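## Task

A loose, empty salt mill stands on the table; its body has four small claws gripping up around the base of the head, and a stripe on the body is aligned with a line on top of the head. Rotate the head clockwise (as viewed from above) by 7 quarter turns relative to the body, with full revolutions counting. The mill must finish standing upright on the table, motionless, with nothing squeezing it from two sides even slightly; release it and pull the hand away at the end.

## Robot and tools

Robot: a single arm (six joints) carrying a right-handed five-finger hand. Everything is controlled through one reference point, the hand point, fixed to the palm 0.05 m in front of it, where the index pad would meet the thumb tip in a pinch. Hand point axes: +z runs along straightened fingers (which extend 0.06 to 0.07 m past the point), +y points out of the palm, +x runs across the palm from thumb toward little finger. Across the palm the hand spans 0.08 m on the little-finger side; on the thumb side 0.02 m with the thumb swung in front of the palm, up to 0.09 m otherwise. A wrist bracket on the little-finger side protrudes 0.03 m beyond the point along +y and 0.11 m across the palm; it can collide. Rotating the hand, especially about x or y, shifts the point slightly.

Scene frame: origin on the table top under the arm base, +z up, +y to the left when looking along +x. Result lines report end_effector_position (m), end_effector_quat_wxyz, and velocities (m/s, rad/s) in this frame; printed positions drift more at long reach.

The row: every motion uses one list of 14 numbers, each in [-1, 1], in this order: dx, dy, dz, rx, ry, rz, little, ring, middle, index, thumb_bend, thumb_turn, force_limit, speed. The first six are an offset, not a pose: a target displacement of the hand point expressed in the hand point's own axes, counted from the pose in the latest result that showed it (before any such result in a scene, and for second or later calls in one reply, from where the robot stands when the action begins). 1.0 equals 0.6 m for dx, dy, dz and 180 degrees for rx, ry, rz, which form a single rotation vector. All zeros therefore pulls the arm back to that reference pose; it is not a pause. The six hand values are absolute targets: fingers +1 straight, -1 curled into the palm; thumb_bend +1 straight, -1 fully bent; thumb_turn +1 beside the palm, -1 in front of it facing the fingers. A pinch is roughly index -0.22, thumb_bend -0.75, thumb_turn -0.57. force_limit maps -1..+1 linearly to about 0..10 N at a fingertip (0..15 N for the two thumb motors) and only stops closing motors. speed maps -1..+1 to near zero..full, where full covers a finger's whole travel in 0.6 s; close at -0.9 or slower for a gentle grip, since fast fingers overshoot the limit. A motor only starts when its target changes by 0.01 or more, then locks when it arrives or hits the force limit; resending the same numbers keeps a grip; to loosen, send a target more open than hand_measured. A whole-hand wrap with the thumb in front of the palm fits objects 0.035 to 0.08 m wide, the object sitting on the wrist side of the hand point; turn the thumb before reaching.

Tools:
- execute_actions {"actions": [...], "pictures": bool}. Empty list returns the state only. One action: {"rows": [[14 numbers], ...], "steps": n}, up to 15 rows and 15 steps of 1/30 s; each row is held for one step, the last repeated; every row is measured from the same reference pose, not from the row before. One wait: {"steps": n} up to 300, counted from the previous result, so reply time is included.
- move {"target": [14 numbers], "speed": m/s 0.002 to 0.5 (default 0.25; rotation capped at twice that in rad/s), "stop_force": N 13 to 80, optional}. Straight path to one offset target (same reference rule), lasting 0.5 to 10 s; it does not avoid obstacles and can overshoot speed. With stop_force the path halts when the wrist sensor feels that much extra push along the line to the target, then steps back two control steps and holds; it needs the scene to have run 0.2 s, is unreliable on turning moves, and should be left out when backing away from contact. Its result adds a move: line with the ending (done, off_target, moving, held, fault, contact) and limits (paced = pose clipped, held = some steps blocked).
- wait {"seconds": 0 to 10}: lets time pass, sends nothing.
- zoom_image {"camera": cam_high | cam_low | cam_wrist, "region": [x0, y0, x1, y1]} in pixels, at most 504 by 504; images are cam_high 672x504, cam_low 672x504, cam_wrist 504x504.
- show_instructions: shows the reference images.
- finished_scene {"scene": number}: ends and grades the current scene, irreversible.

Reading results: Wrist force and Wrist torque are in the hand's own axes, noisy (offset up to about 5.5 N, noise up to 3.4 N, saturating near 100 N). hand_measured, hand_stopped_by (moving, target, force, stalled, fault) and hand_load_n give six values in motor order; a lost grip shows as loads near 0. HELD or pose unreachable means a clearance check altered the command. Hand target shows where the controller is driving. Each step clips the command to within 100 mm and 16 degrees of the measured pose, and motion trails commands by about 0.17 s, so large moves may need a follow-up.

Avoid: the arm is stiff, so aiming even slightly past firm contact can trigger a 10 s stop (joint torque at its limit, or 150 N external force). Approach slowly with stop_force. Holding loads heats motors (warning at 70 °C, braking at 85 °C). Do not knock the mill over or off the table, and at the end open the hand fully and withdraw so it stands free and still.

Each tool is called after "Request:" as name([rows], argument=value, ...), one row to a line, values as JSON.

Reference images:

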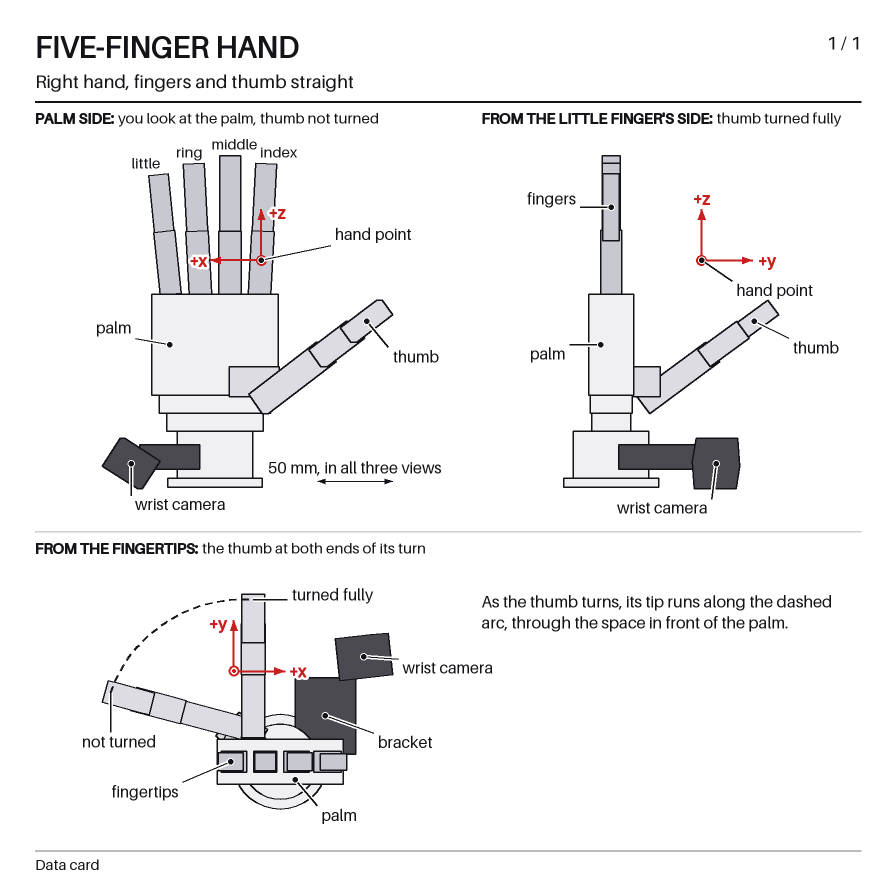

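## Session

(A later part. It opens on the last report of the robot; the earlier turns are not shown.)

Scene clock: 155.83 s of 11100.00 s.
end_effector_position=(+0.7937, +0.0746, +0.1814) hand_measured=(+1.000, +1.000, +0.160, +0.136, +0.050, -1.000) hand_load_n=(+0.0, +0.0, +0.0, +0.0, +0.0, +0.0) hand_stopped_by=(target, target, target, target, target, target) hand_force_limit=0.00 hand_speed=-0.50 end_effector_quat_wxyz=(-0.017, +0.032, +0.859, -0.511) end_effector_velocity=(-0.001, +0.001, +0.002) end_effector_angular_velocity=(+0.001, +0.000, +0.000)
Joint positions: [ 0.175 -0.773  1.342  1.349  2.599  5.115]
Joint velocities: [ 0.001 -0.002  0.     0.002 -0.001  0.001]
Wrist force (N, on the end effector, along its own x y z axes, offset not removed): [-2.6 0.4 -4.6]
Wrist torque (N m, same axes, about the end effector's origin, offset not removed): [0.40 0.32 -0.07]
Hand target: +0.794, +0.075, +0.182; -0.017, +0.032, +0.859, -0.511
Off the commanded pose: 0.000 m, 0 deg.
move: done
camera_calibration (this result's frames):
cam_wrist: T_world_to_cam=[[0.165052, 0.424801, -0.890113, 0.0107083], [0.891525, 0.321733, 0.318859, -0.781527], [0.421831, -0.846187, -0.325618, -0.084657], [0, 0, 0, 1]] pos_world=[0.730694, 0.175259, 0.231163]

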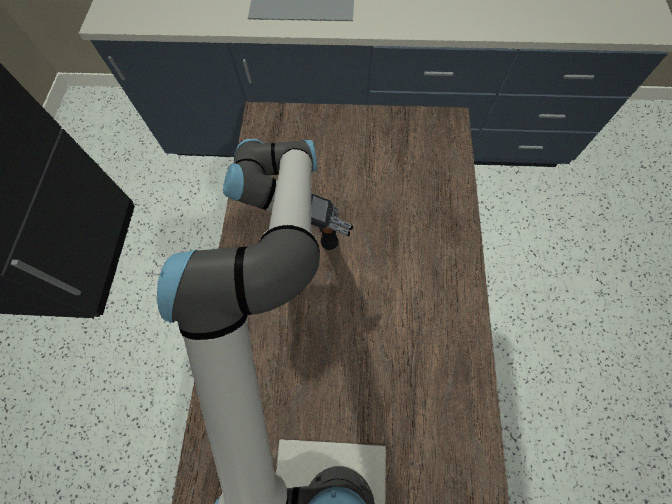

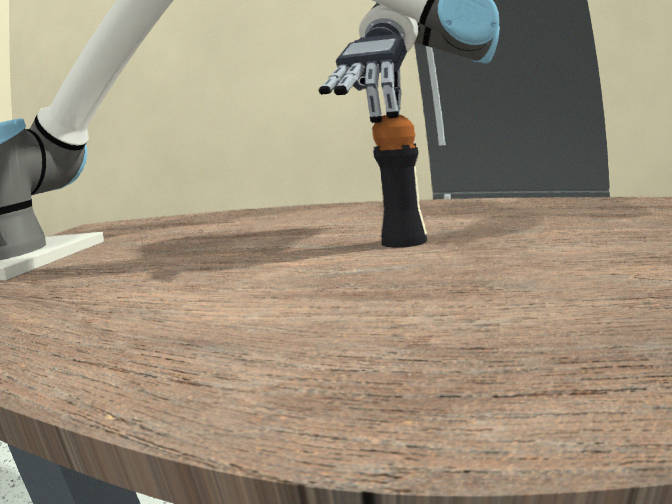

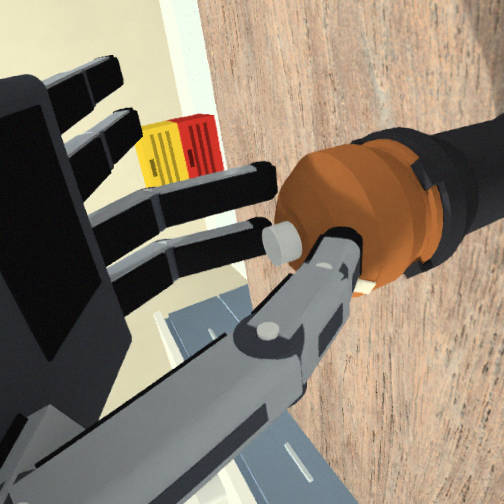

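Request:
move(target=[0,-0.022,-0.0119,0,0,0,1,1,0.16,0.135,0.05,-1,0,-0.5], speed=0.05)

Request:
move(target=[0.0227,-0.0048,0.0089,0,-0.84,-0.4558,1,1,0.16,0.135,0.05,-1,0,-0.5], speed=0.35)

Request:
move(target=[0,0.0249,0.0135,0,0,0,1,1,0.16,0.135,0.05,-1,0,-0.5], speed=0.04)

Request:
move(target=[0,0.0147,0.0079,0,0,0,1,1,0.16,0.135,0.05,-1,0,-0.5], speed=0.003, stop_force=42)

Scene clock: 157.80 s of 11100.00 s.
end_effector_position=(+0.7936, +0.0746, +0.1961) hand_measured=(+1.000, +1.000, +0.160, +0.136, +0.050, -1.000) hand_load_n=(+0.0, +0.0, +0.0, +0.0, +0.0, +0.0) hand_stopped_by=(target, target, target, target, target, target) hand_force_limit=0.00 hand_speed=-0.50 end_effector_quat_wxyz=(-0.017, +0.032, +0.859, -0.511) end_effector_velocity=(+0.001, +0.000, +0.003) end_effector_angular_velocity=(+0.001, -0.002, -0.001)
Joint positions: [ 0.175 -0.786  1.337  1.368  2.599  5.115]
Joint velocities: [-0.    -0.002 -0.002  0.003 -0.001  0.   ]
Wrist force (N, on the end effector, along its own x y z axes, offset not removed): [-1.2 1.3 -3.7]
Wrist torque (N m, same axes, about the end effector's origin, offset not removed): [0.52 -0.02 0.14]
Hand target: +0.794, +0.075, +0.196; -0.017, +0.032, +0.859, -0.511
Off the commanded pose: 0.000 m, 0 deg.
move: done
camera_calibration (this result's frames):
cam_wrist: T_world_to_cam=[[0.165041, 0.42481, -0.890111, 0.0237666], [0.89152, 0.321748, 0.318858, -0.78614], [0.421845, -0.846177, -0.325625, -0.0798769], [0, 0, 0, 1]] pos_world=[0.730633, 0.175253, 0.245812]

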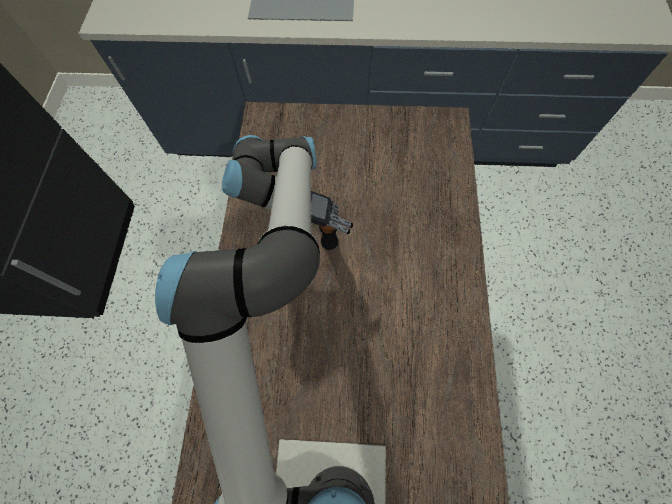

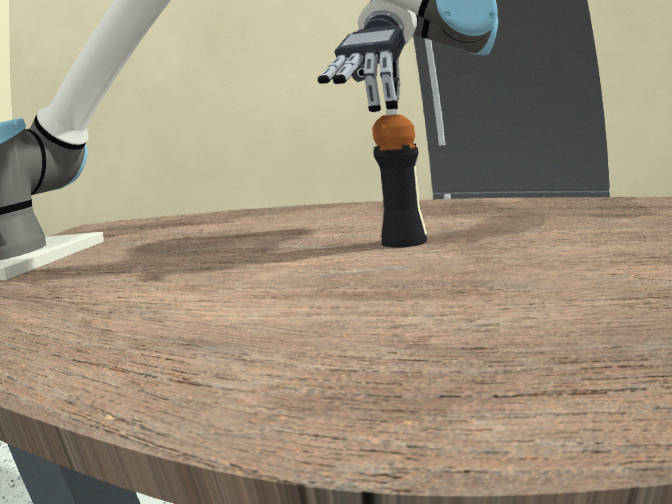

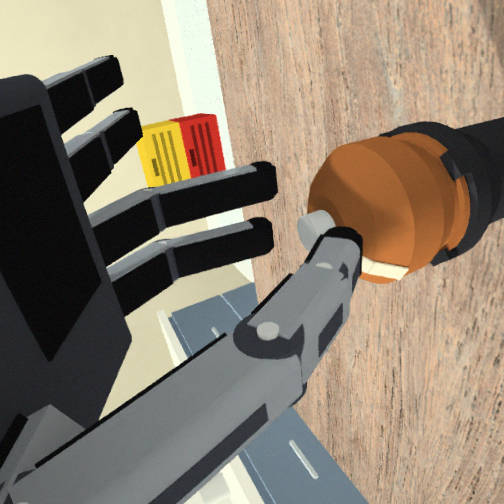

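Scene clock: 162.93 s of 11100.00 s.
end_effector_position=(+0.7798, +0.0696, +0.1967) hand_measured=(+1.000, +1.000, +0.160, +0.136, +0.050, -1.000) hand_load_n=(+0.0, +0.0, +0.0, +0.0, +0.0, +0.0) hand_stopped_by=(target, target, target, target, target, target) hand_force_limit=0.00 hand_speed=-0.50 end_effector_quat_wxyz=(-0.509, +0.854, -0.091, +0.055) end_effector_velocity=(-0.000, -0.000, -0.000) end_effector_angular_velocity=(+0.002, +0.003, +0.017)
Joint positions: [-0.366 -0.848  1.463  1.309  0.522  1.171]
Joint velocities: [ 0.001  0.008 -0.005  0.027  0.005 -0.031]
Wrist force (N, on the end effector, along its own x y z axes, offset not removed): [0.1 -1.0 -3.1]
Wrist torque (N m, same axes, about the end effector's origin, offset not removed): [0.13 -0.23 0.11]
Hand target: +0.780, +0.070, +0.197; -0.509, +0.854, -0.090, +0.054
Off the commanded pose: 0.001 m, 0 deg.
move: done
camera_calibration (this result's frames):
cam_wrist: T_world_to_cam=[[-0.21827, -0.397159, -0.891416, 0.385088], [-0.929722, -0.192999, 0.313638, 0.68464], [-0.296606, 0.897227, -0.327121, 0.361119], [0, 0, 0, 1]] pos_world=[0.827689, -0.0389298, 0.246674]

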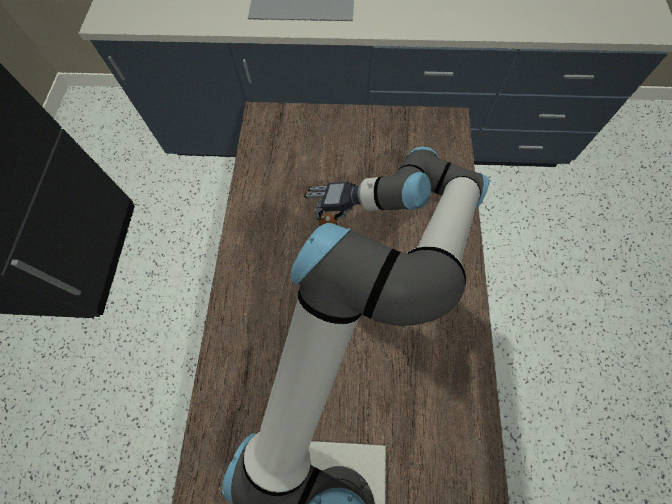

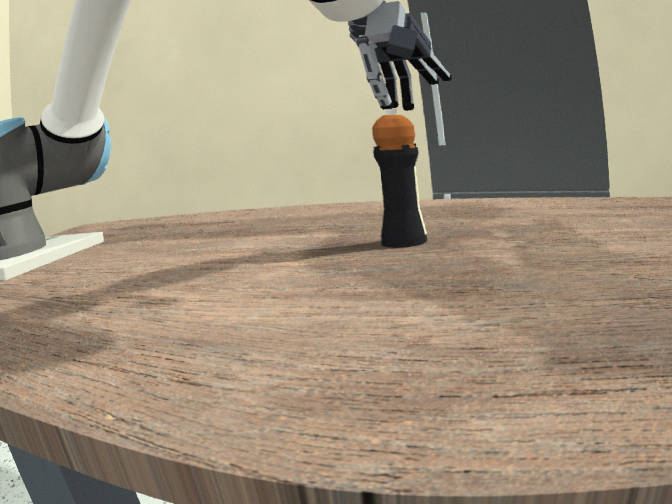

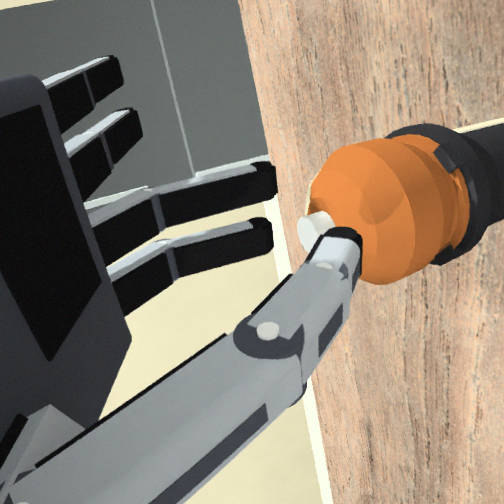

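Scene clock: 163.80 s of 11100.00 s.
end_effector_position=(+0.7799, +0.0696, +0.1800) hand_measured=(+1.000, +1.000, +0.160, +0.136, +0.050, -1.000) hand_load_n=(+0.0, +0.0, +0.0, +0.0, +0.0, +0.0) hand_stopped_by=(target, target, target, target, target, target) hand_force_limit=0.00 hand_speed=-0.50 end_effector_quat_wxyz=(-0.509, +0.854, -0.091, +0.055) end_effector_velocity=(+0.000, +0.000, -0.002) end_effector_angular_velocity=(+0.001, +0.001, -0.001)
Joint positions: [-0.365 -0.832  1.468  1.287  0.522  1.171]
Joint velocities: [ 0.     0.002  0.    -0.003 -0.001  0.001]
Wrist force (N, on the end effector, along its own x y z axes, offset not removed): [-1.4 0.1 -3.9]
Wrist torque (N m, same axes, about the end effector's origin, offset not removed): [0.30 -0.07 0.03]
Hand target: +0.780, +0.070, +0.180; -0.509, +0.854, -0.091, +0.055
Off the commanded pose: 0.000 m, 0 deg.
move: done
camera_calibration (this result's frames):
cam_wrist: T_world_to_cam=[[-0.21827, -0.397161, -0.891415, 0.370234], [-0.929716, -0.193014, 0.313644, 0.689917], [-0.296623, 0.897223, -0.327118, 0.355727], [0, 0, 0, 1]] pos_world=[0.827755, -0.0389603, 0.230008]

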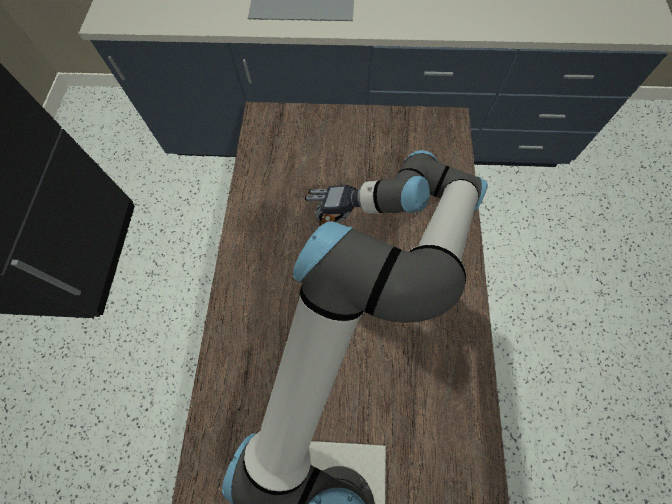

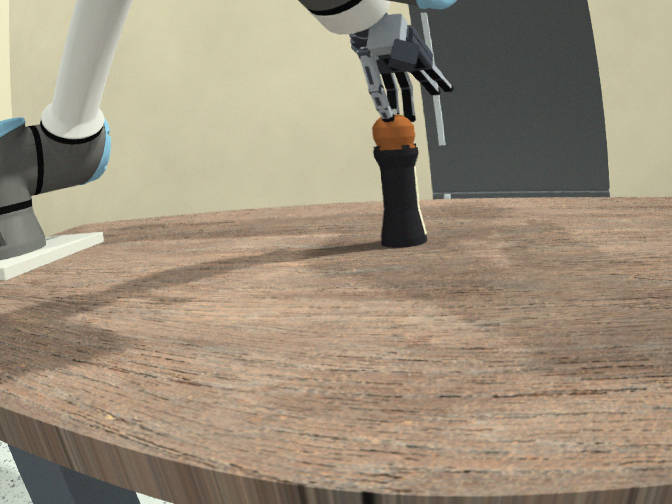

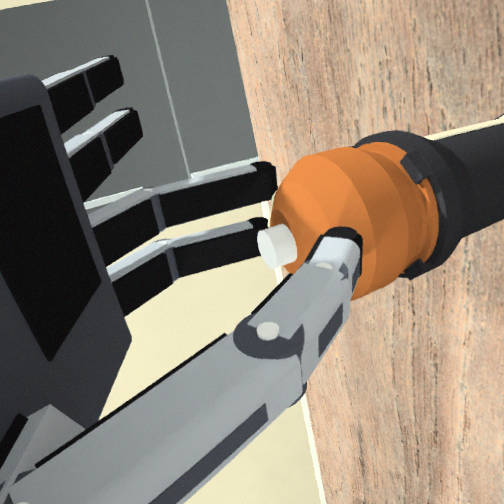

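Scene clock: 165.97 s of 11100.00 s.
end_effector_position=(+0.7799, +0.0696, +0.1746) hand_measured=(+1.000, +1.000, +0.162, +0.138, +0.054, -1.000) hand_load_n=(+0.0, +0.0, +11.0, +11.5, +7.0, -0.5) hand_stopped_by=(target, target, target, target, target, target) hand_force_limit=0.00 hand_speed=-0.50 end_effector_quat_wxyz=(-0.509, +0.854, -0.091, +0.055) end_effector_velocity=(-0.000, +0.000, -0.001) end_effector_angular_velocity=(+0.002, +0.000, -0.000)
Joint positions: [-0.365 -0.827  1.47   1.28   0.522  1.171]
Joint velocities: [-0.     0.002  0.001 -0.    -0.001 -0.002]
Wrist force (N, on the end effector, along its own x y z axes, offset not removed): [1.2 -37.5 -26.4]
Wrist torque (N m, same axes, about the end effector's origin, offset not removed): [0.71 0.38 -0.16]
Hand target: +0.780, +0.070, +0.175; -0.509, +0.854, -0.091, +0.055
Off the commanded pose: 0.005 m, 0 deg.
move: contact
camera_calibration (this result's frames):
cam_wrist: T_world_to_cam=[[-0.218216, -0.39711, -0.891451, 0.365388], [-0.929747, -0.192999, 0.313564, 0.691676], [-0.296569, 0.897248, -0.327096, 0.353953], [0, 0, 0, 1]] pos_world=[0.827788, -0.038992, 0.224617]

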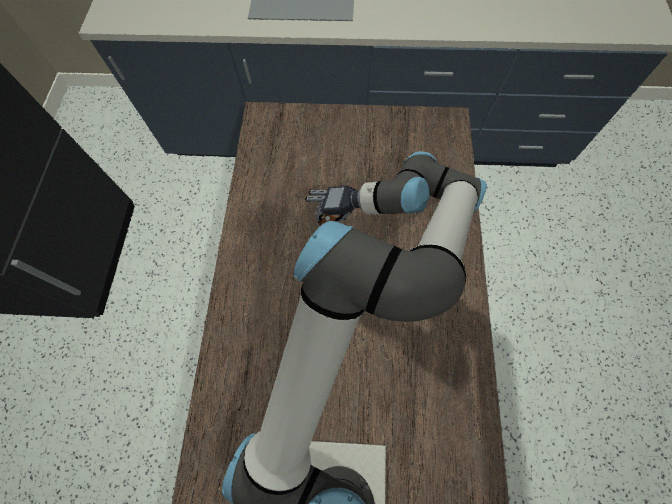

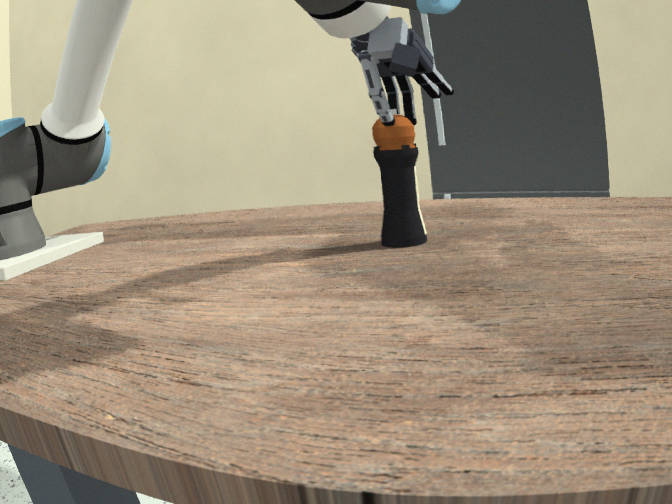

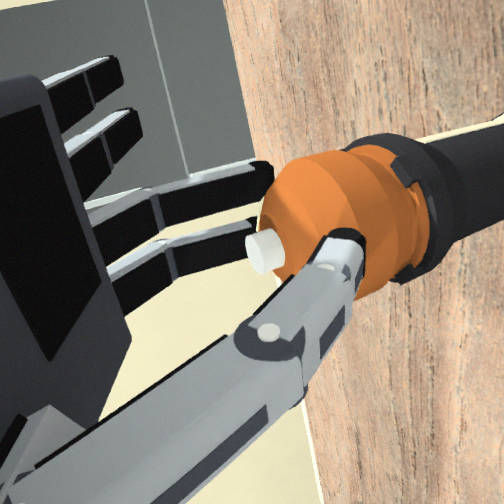

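Well centred. First step slower with extra press.

Request:
move(target=[-0.001,-0.0026,0.0067,0,0.166,0.0901,1,1,0.16,0.135,0.05,-1,0,-0.5], speed=0.07)

Request:
move(target=[-0.0012,-0.0034,0.0063,0,0.166,0.0901,1,1,0.16,0.135,0.05,-1,0,-0.5], speed=0.12)

Request:
zoom_image(camera="cam_low", region=[300, 40, 520, 260])

Scene clock: 171.47 s of 11100.00 s.
end_effector_position=(+0.7799, +0.0740, +0.1739) hand_measured=(+1.000, +1.000, +0.162, +0.138, +0.054, -1.000) hand_load_n=(+0.0, +0.0, +11.5, +11.5, +9.0, -7.5) hand_stopped_by=(target, target, target, target, target, target) hand_force_limit=0.00 hand_speed=-0.50 end_effector_quat_wxyz=(-0.472, +0.790, -0.335, +0.200) end_effector_velocity=(+0.000, -0.000, +0.001) end_effector_angular_velocity=(+0.001, -0.002, -0.016)
Joint positions: [-0.368 -1.116  1.736  0.333  0.614  2.295]
Joint velocities: [ 0.001 -0.01   0.009 -0.021  0.009  0.025]
Wrist force (N, on the end effector, along its own x y z axes, offset not removed): [6.2 -42.0 -29.7]
Wrist torque (N m, same axes, about the end effector's origin, offset not removed): [0.08 -0.46 -0.26]
Hand target: +0.780, +0.074, +0.174; -0.471, +0.790, -0.336, +0.201
Off the commanded pose: 0.000 m, 0 deg.
move: done
camera_calibration (this result's frames):
cam_wrist: T_world_to_cam=[[-0.402184, -0.206894, -0.891876, 0.495968], [-0.879995, 0.35622, 0.314192, 0.613169], [0.252699, 0.911209, -0.325332, -0.0800033], [0, 0, 0, 1]] pos_world=[0.759273, -0.0429101, 0.223662]

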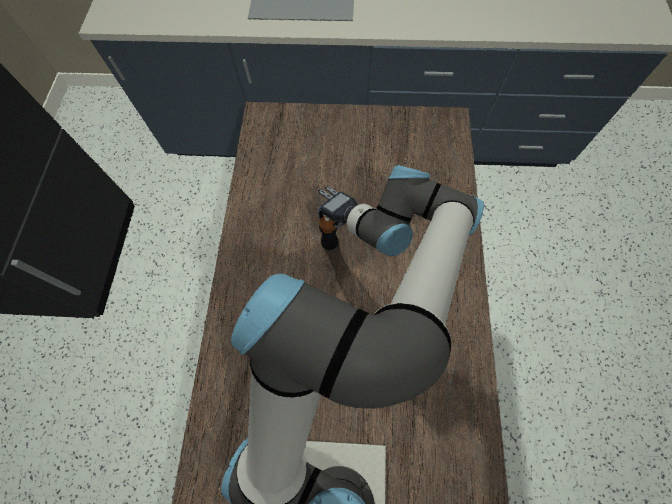

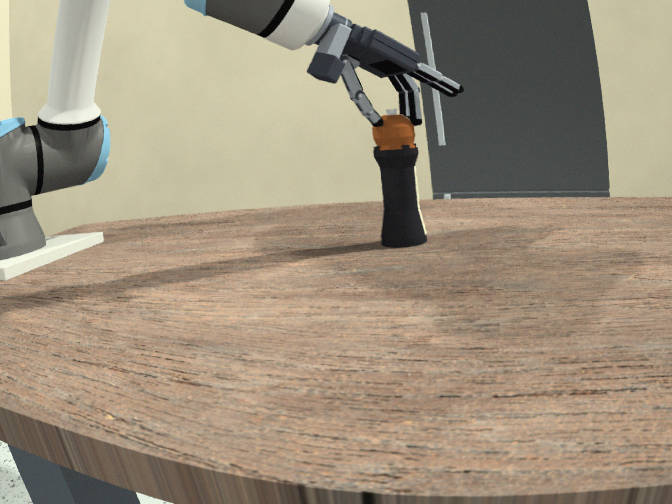

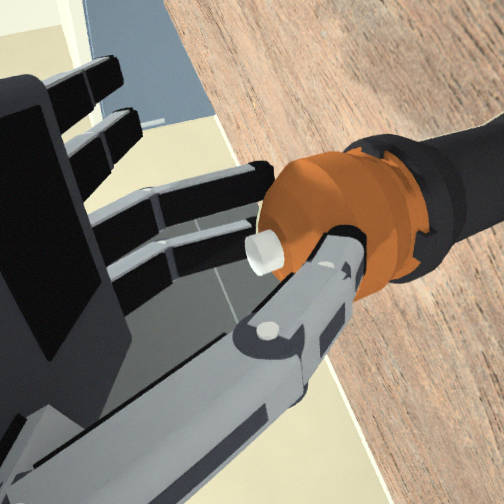

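Scene clock: 174.40 s of 11100.00 s.
end_effector_position=(+0.7825, +0.0776, +0.1736) hand_measured=(+1.000, +1.000, +0.162, +0.138, +0.056, -1.000) hand_load_n=(+0.0, +0.0, +10.5, +10.5, +10.0, -7.5) hand_stopped_by=(target, target, target, target, target, target) hand_force_limit=0.00 hand_speed=-0.50 end_effector_quat_wxyz=(-0.393, +0.658, -0.551, +0.329) end_effector_velocity=(-0.002, +0.000, -0.002) end_effector_angular_velocity=(+0.001, +0.003, -0.015)
Joint positions: [-0.247 -1.306  1.941 -0.092  1.159  2.916]
Joint velocities: [ 0.004 -0.002  0.005 -0.004  0.016  0.01 ]
Wrist force (N, on the end effector, along its own x y z axes, offset not removed): [4.1 -37.0 -34.8]
Wrist torque (N m, same axes, about the end effector's origin, offset not removed): [0.10 0.15 -0.47]
Hand target: +0.782, +0.078, +0.174; -0.393, +0.658, -0.552, +0.329
Off the commanded pose: 0.000 m, 0 deg.
move: done
camera_calibration (this result's frames):
cam_wrist: T_world_to_cam=[[-0.44919, 0.0536796, -0.891822, 0.514009], [-0.532148, 0.785741, 0.315325, 0.308594], [0.717667, 0.616223, -0.324381, -0.425109], [0, 0, 0, 1]] pos_world=[0.700193, -0.00810506, 0.2232]

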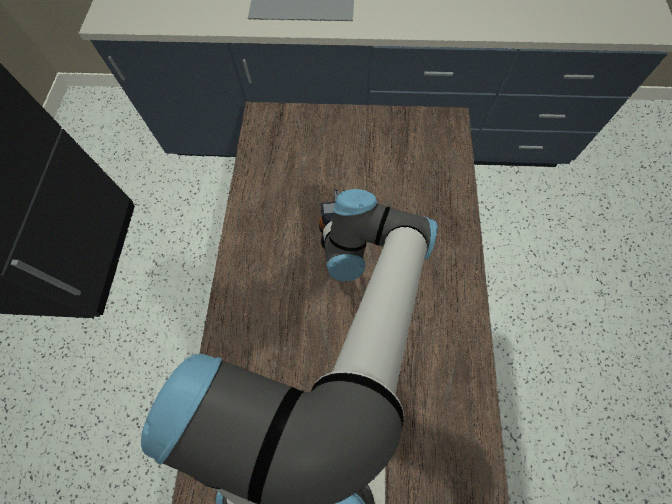

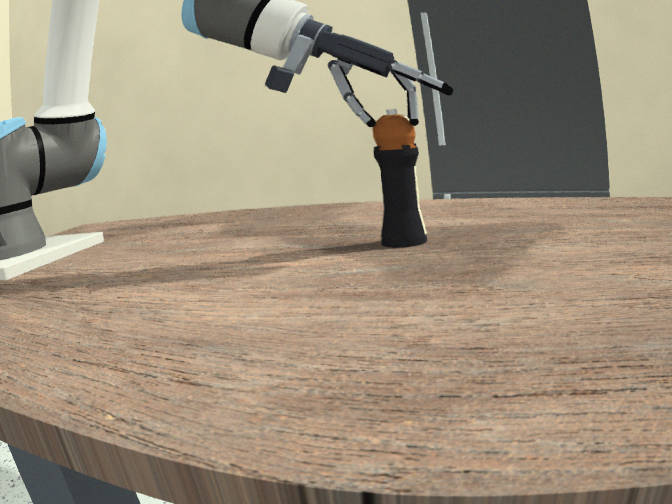

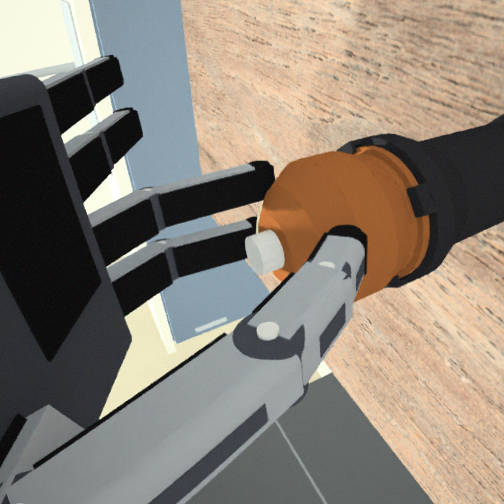

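Region (300, 40, 520, 260) of cam_low's 672x504 image, scaled by 2.291, with more detail than that image has.

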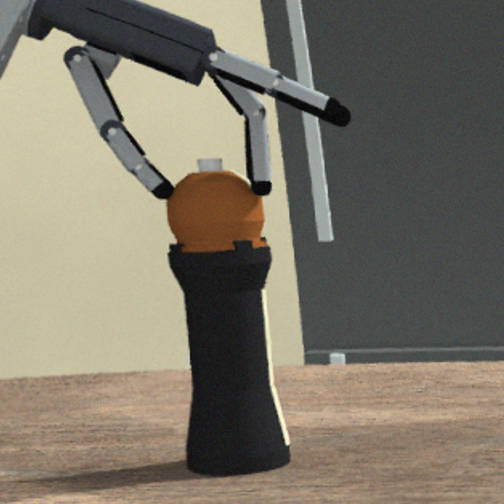

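Request:
move(target=[-0.0007,-0.0028,0.0051,0,0.166,0.0901,1,1,0.16,0.135,0.05,-1,0,-0.5], speed=0.12)

Request:
move(target=[-0.0014,-0.0034,0.0063,0,0.166,0.0901,1,1,0.16,0.135,0.05,-1,0,-0.5], speed=0.12)

Request:
move(target=[-0.0016,-0.0036,0.0066,0,0.166,0.0901,1,1,0.16,0.135,0.05,-1,0,-0.5], speed=0.08)

Request:
move(target=[0,-0.0337,-0.0183,0,0,0,1,1,0.16,0.135,0.05,-1,0,-0.5], speed=0.05)

Request:
zoom_image(camera="cam_low", region=[340, 90, 450, 200])

Scene clock: 178.73 s of 11100.00 s.
end_effector_position=(+0.7860, +0.0785, +0.1734) hand_measured=(+1.000, +1.000, +0.162, +0.138, +0.056, -1.000) hand_load_n=(+0.0, +0.0, +10.0, +11.5, +9.5, -3.5) hand_stopped_by=(target, target, target, target, target, target) hand_force_limit=0.00 hand_speed=-0.50 end_effector_quat_wxyz=(+0.281, -0.469, +0.719, -0.429) end_effector_velocity=(+0.001, -0.000, -0.000) end_effector_angular_velocity=(-0.000, +0.000, -0.015)
Joint positions: [-0.034 -1.291  1.915 -0.101  1.862  3.318]
Joint velocities: [ 0.005  0.004 -0.004  0.004  0.017  0.01 ]
Wrist force (N, on the end effector, along its own x y z axes, offset not removed): [-0.5 -37.2 -34.1]
Wrist torque (N m, same axes, about the end effector's origin, offset not removed): [-0.10 -0.25 -0.20]
Hand target: +0.786, +0.079, +0.173; +0.280, -0.468, +0.720, -0.429
Off the commanded pose: 0.000 m, 0 deg.
move: done
camera_calibration (this result's frames):
cam_wrist: T_world_to_cam=[[-0.342512, 0.296295, -0.891569, 0.41249], [-0.00374678, 0.94853, 0.316664, -0.118576], [0.939506, 0.111802, -0.323773, -0.563107], [0, 0, 0, 1]] pos_world=[0.669881, 0.0532106, 0.222993]

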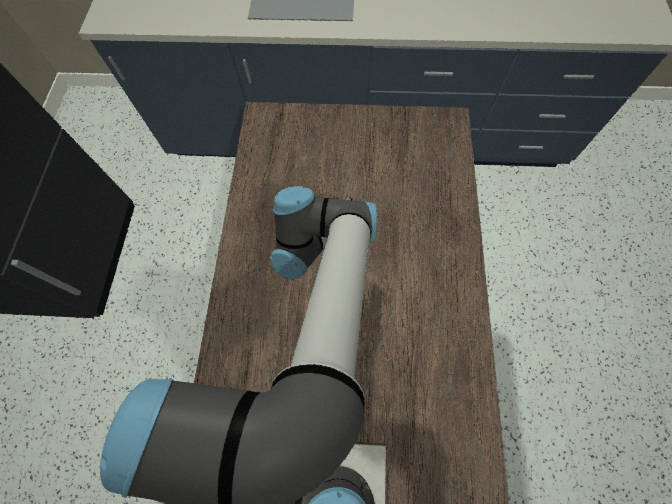

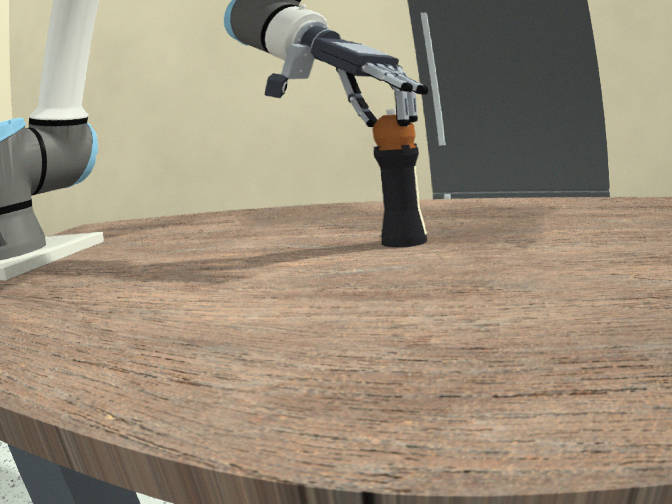

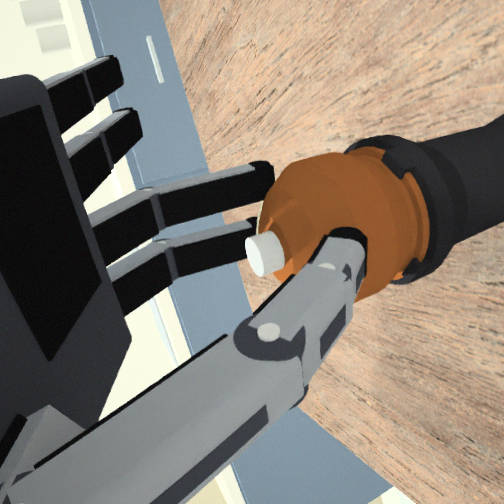

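Scene clock: 181.67 s of 11100.00 s.
end_effector_position=(+0.7904, +0.0774, +0.1735) hand_measured=(+1.000, +1.000, +0.162, +0.138, +0.056, -1.000) hand_load_n=(+0.0, +0.0, +10.0, +11.5, +9.5, -4.5) hand_stopped_by=(target, target, target, target, target, target) hand_force_limit=0.00 hand_speed=-0.50 end_effector_quat_wxyz=(+0.144, -0.238, +0.825, -0.492) end_effector_velocity=(-0.000, +0.001, -0.000) end_effector_angular_velocity=(+0.003, +0.004, -0.016)
Joint positions: [ 0.13  -1.087  1.667  0.291  2.459  3.896]
Joint velocities: [ 0.003  0.009 -0.011  0.025  0.01   0.026]
Wrist force (N, on the end effector, along its own x y z axes, offset not removed): [-1.8 -38.9 -33.9]
Wrist torque (N m, same axes, about the end effector's origin, offset not removed): [-0.30 0.23 -0.51]
Hand target: +0.790, +0.077, +0.173; +0.144, -0.237, +0.825, -0.492
Off the commanded pose: 0.000 m, 0 deg.
move: done
camera_calibration (this result's frames):
cam_wrist: T_world_to_cam=[[-0.118256, 0.438195, -0.891067, 0.22609], [0.525456, 0.789043, 0.318288, -0.523713], [0.842562, -0.430577, -0.323561, -0.448534], [0, 0, 0, 1]] pos_world=[0.679843, 0.121032, 0.223025]

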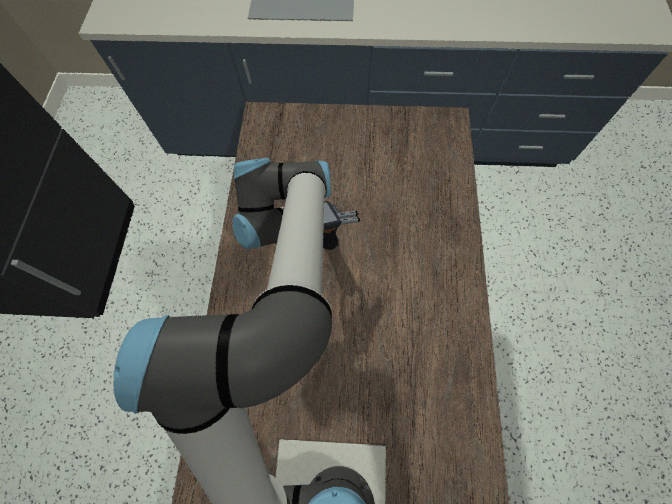

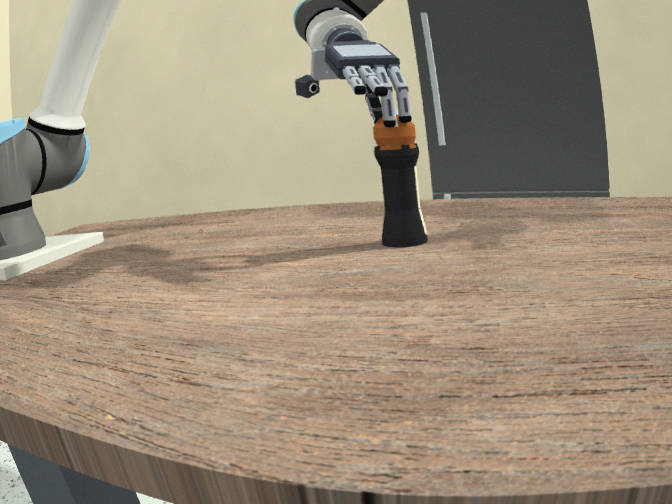

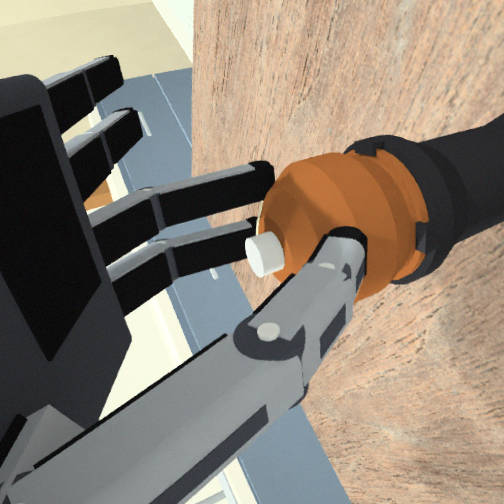

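Scene clock: 185.80 s of 11100.00 s.
end_effector_position=(+0.7935, +0.0739, +0.1737) hand_measured=(+1.000, +1.000, +0.162, +0.138, +0.056, -1.000) hand_load_n=(+0.0, +0.0, +10.0, +11.0, +9.5, -6.0) hand_stopped_by=(target, target, target, target, target, target) hand_force_limit=0.00 hand_speed=-0.50 end_effector_quat_wxyz=(-0.005, +0.013, +0.859, -0.511) end_effector_velocity=(+0.000, +0.000, +0.000) end_effector_angular_velocity=(-0.001, +0.001, -0.016)
Joint positions: [ 0.175 -0.783  1.361  1.269  2.613  5.034]
Joint velocities: [ 0.     0.006 -0.006  0.027 -0.004  0.031]
Wrist force (N, on the end effector, along its own x y z axes, offset not removed): [-1.6 -39.9 -32.9]
Wrist torque (N m, same axes, about the end effector's origin, offset not removed): [-0.27 0.23 -0.53]
Hand target: +0.794, +0.074, +0.174; -0.006, +0.014, +0.859, -0.511
Off the commanded pose: 0.000 m, 0 deg.
move: done
camera_calibration (this result's frames):
cam_wrist: T_world_to_cam=[[0.147506, 0.431419, -0.890011, 0.0175306], [0.87625, 0.360348, 0.319898, -0.769637], [0.458724, -0.827059, -0.324878, -0.1185], [0, 0, 0, 1]] pos_world=[0.726167, 0.171767, 0.22331]

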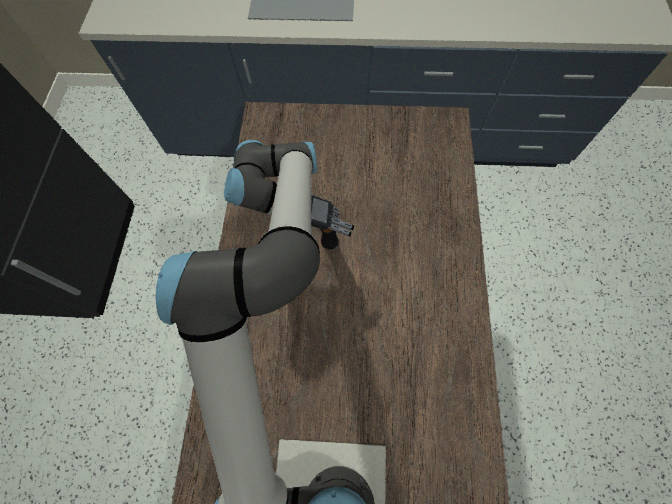

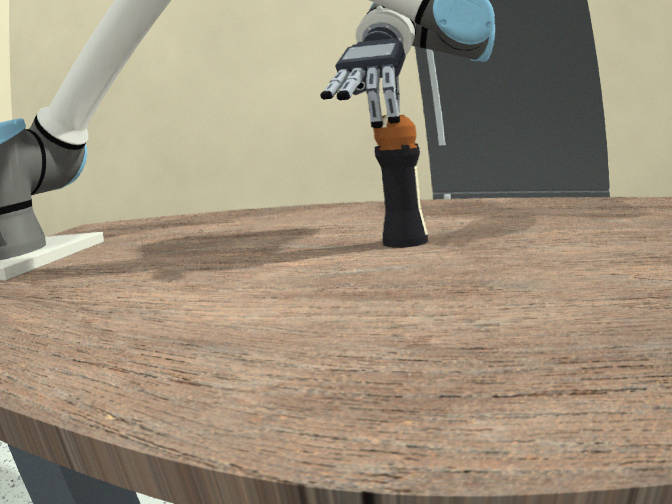

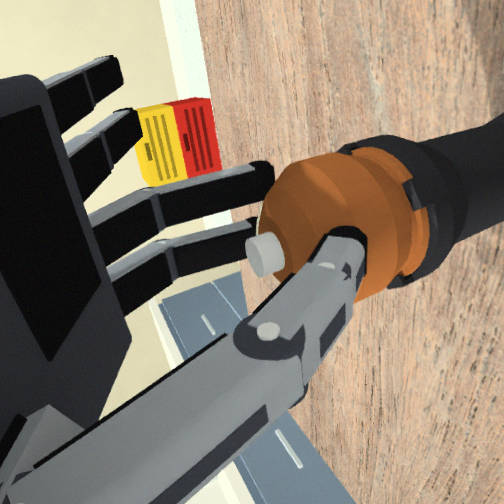

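Scene clock: 186.70 s of 11100.00 s.
end_effector_position=(+0.7934, +0.0740, +0.1963) hand_measured=(+1.000, +1.000, +0.160, +0.136, +0.050, -1.000) hand_load_n=(+0.0, +0.0, +0.0, +0.0, +0.0, +0.0) hand_stopped_by=(target, target, target, target, target, target) hand_force_limit=0.00 hand_speed=-0.50 end_effector_quat_wxyz=(-0.005, +0.013, +0.859, -0.511) end_effector_velocity=(+0.000, +0.000, +0.002) end_effector_angular_velocity=(+0.000, +0.002, +0.000)
Joint positions: [ 0.175 -0.803  1.352  1.298  2.613  5.033]
Joint velocities: [ 0.    -0.001 -0.001  0.003 -0.    -0.001]
Wrist force (N, on the end effector, along its own x y z axes, offset not removed): [-1.4 -1.3 -2.7]
Wrist torque (N m, same axes, about the end effector's origin, offset not removed): [0.01 0.07 -0.10]
Hand target: +0.793, +0.074, +0.197; -0.005, +0.013, +0.859, -0.511
Off the commanded pose: 0.000 m, 0 deg.
move: done
camera_calibration (this result's frames):
cam_wrist: T_world_to_cam=[[0.147442, 0.431434, -0.890014, 0.0377431], [0.876249, 0.360385, 0.319858, -0.776786], [0.458746, -0.827035, -0.324908, -0.111064], [0, 0, 0, 1]] pos_world=[0.726044, 0.171805, 0.245968]

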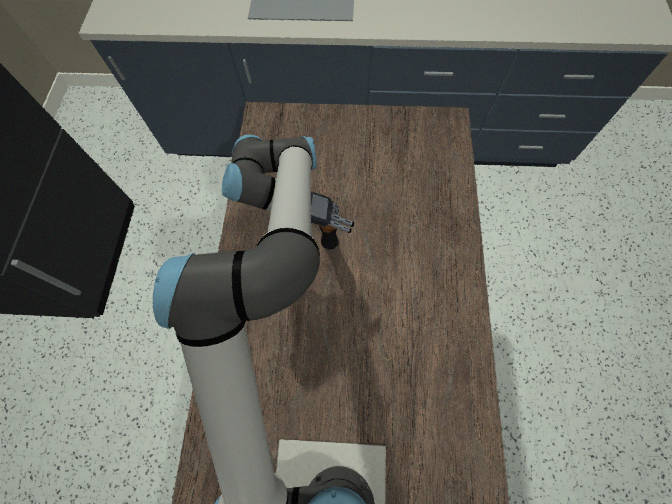

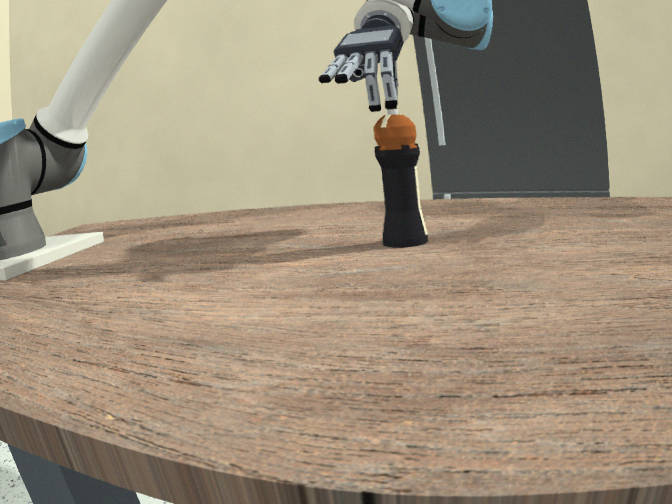

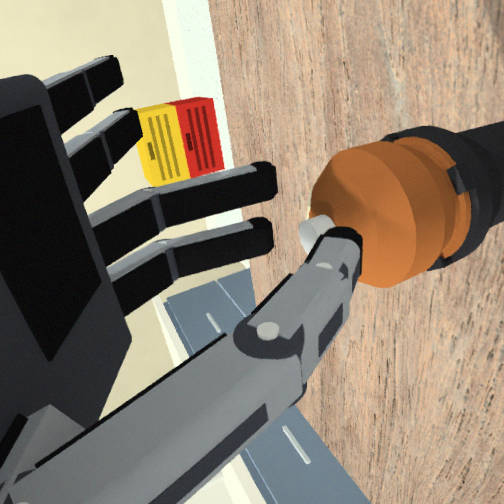

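Region (340, 90, 450, 200) of cam_low's 672x504 image, scaled by 4.582, with more detail than that image has.

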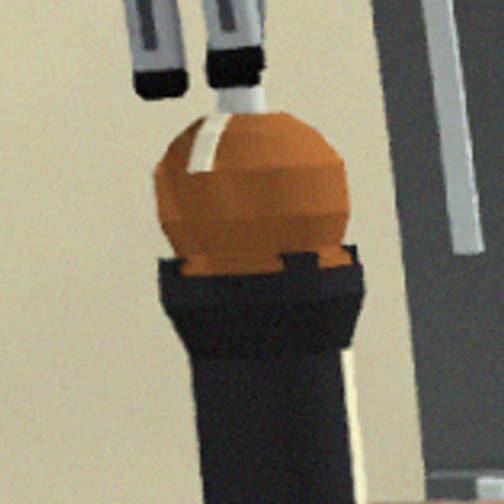

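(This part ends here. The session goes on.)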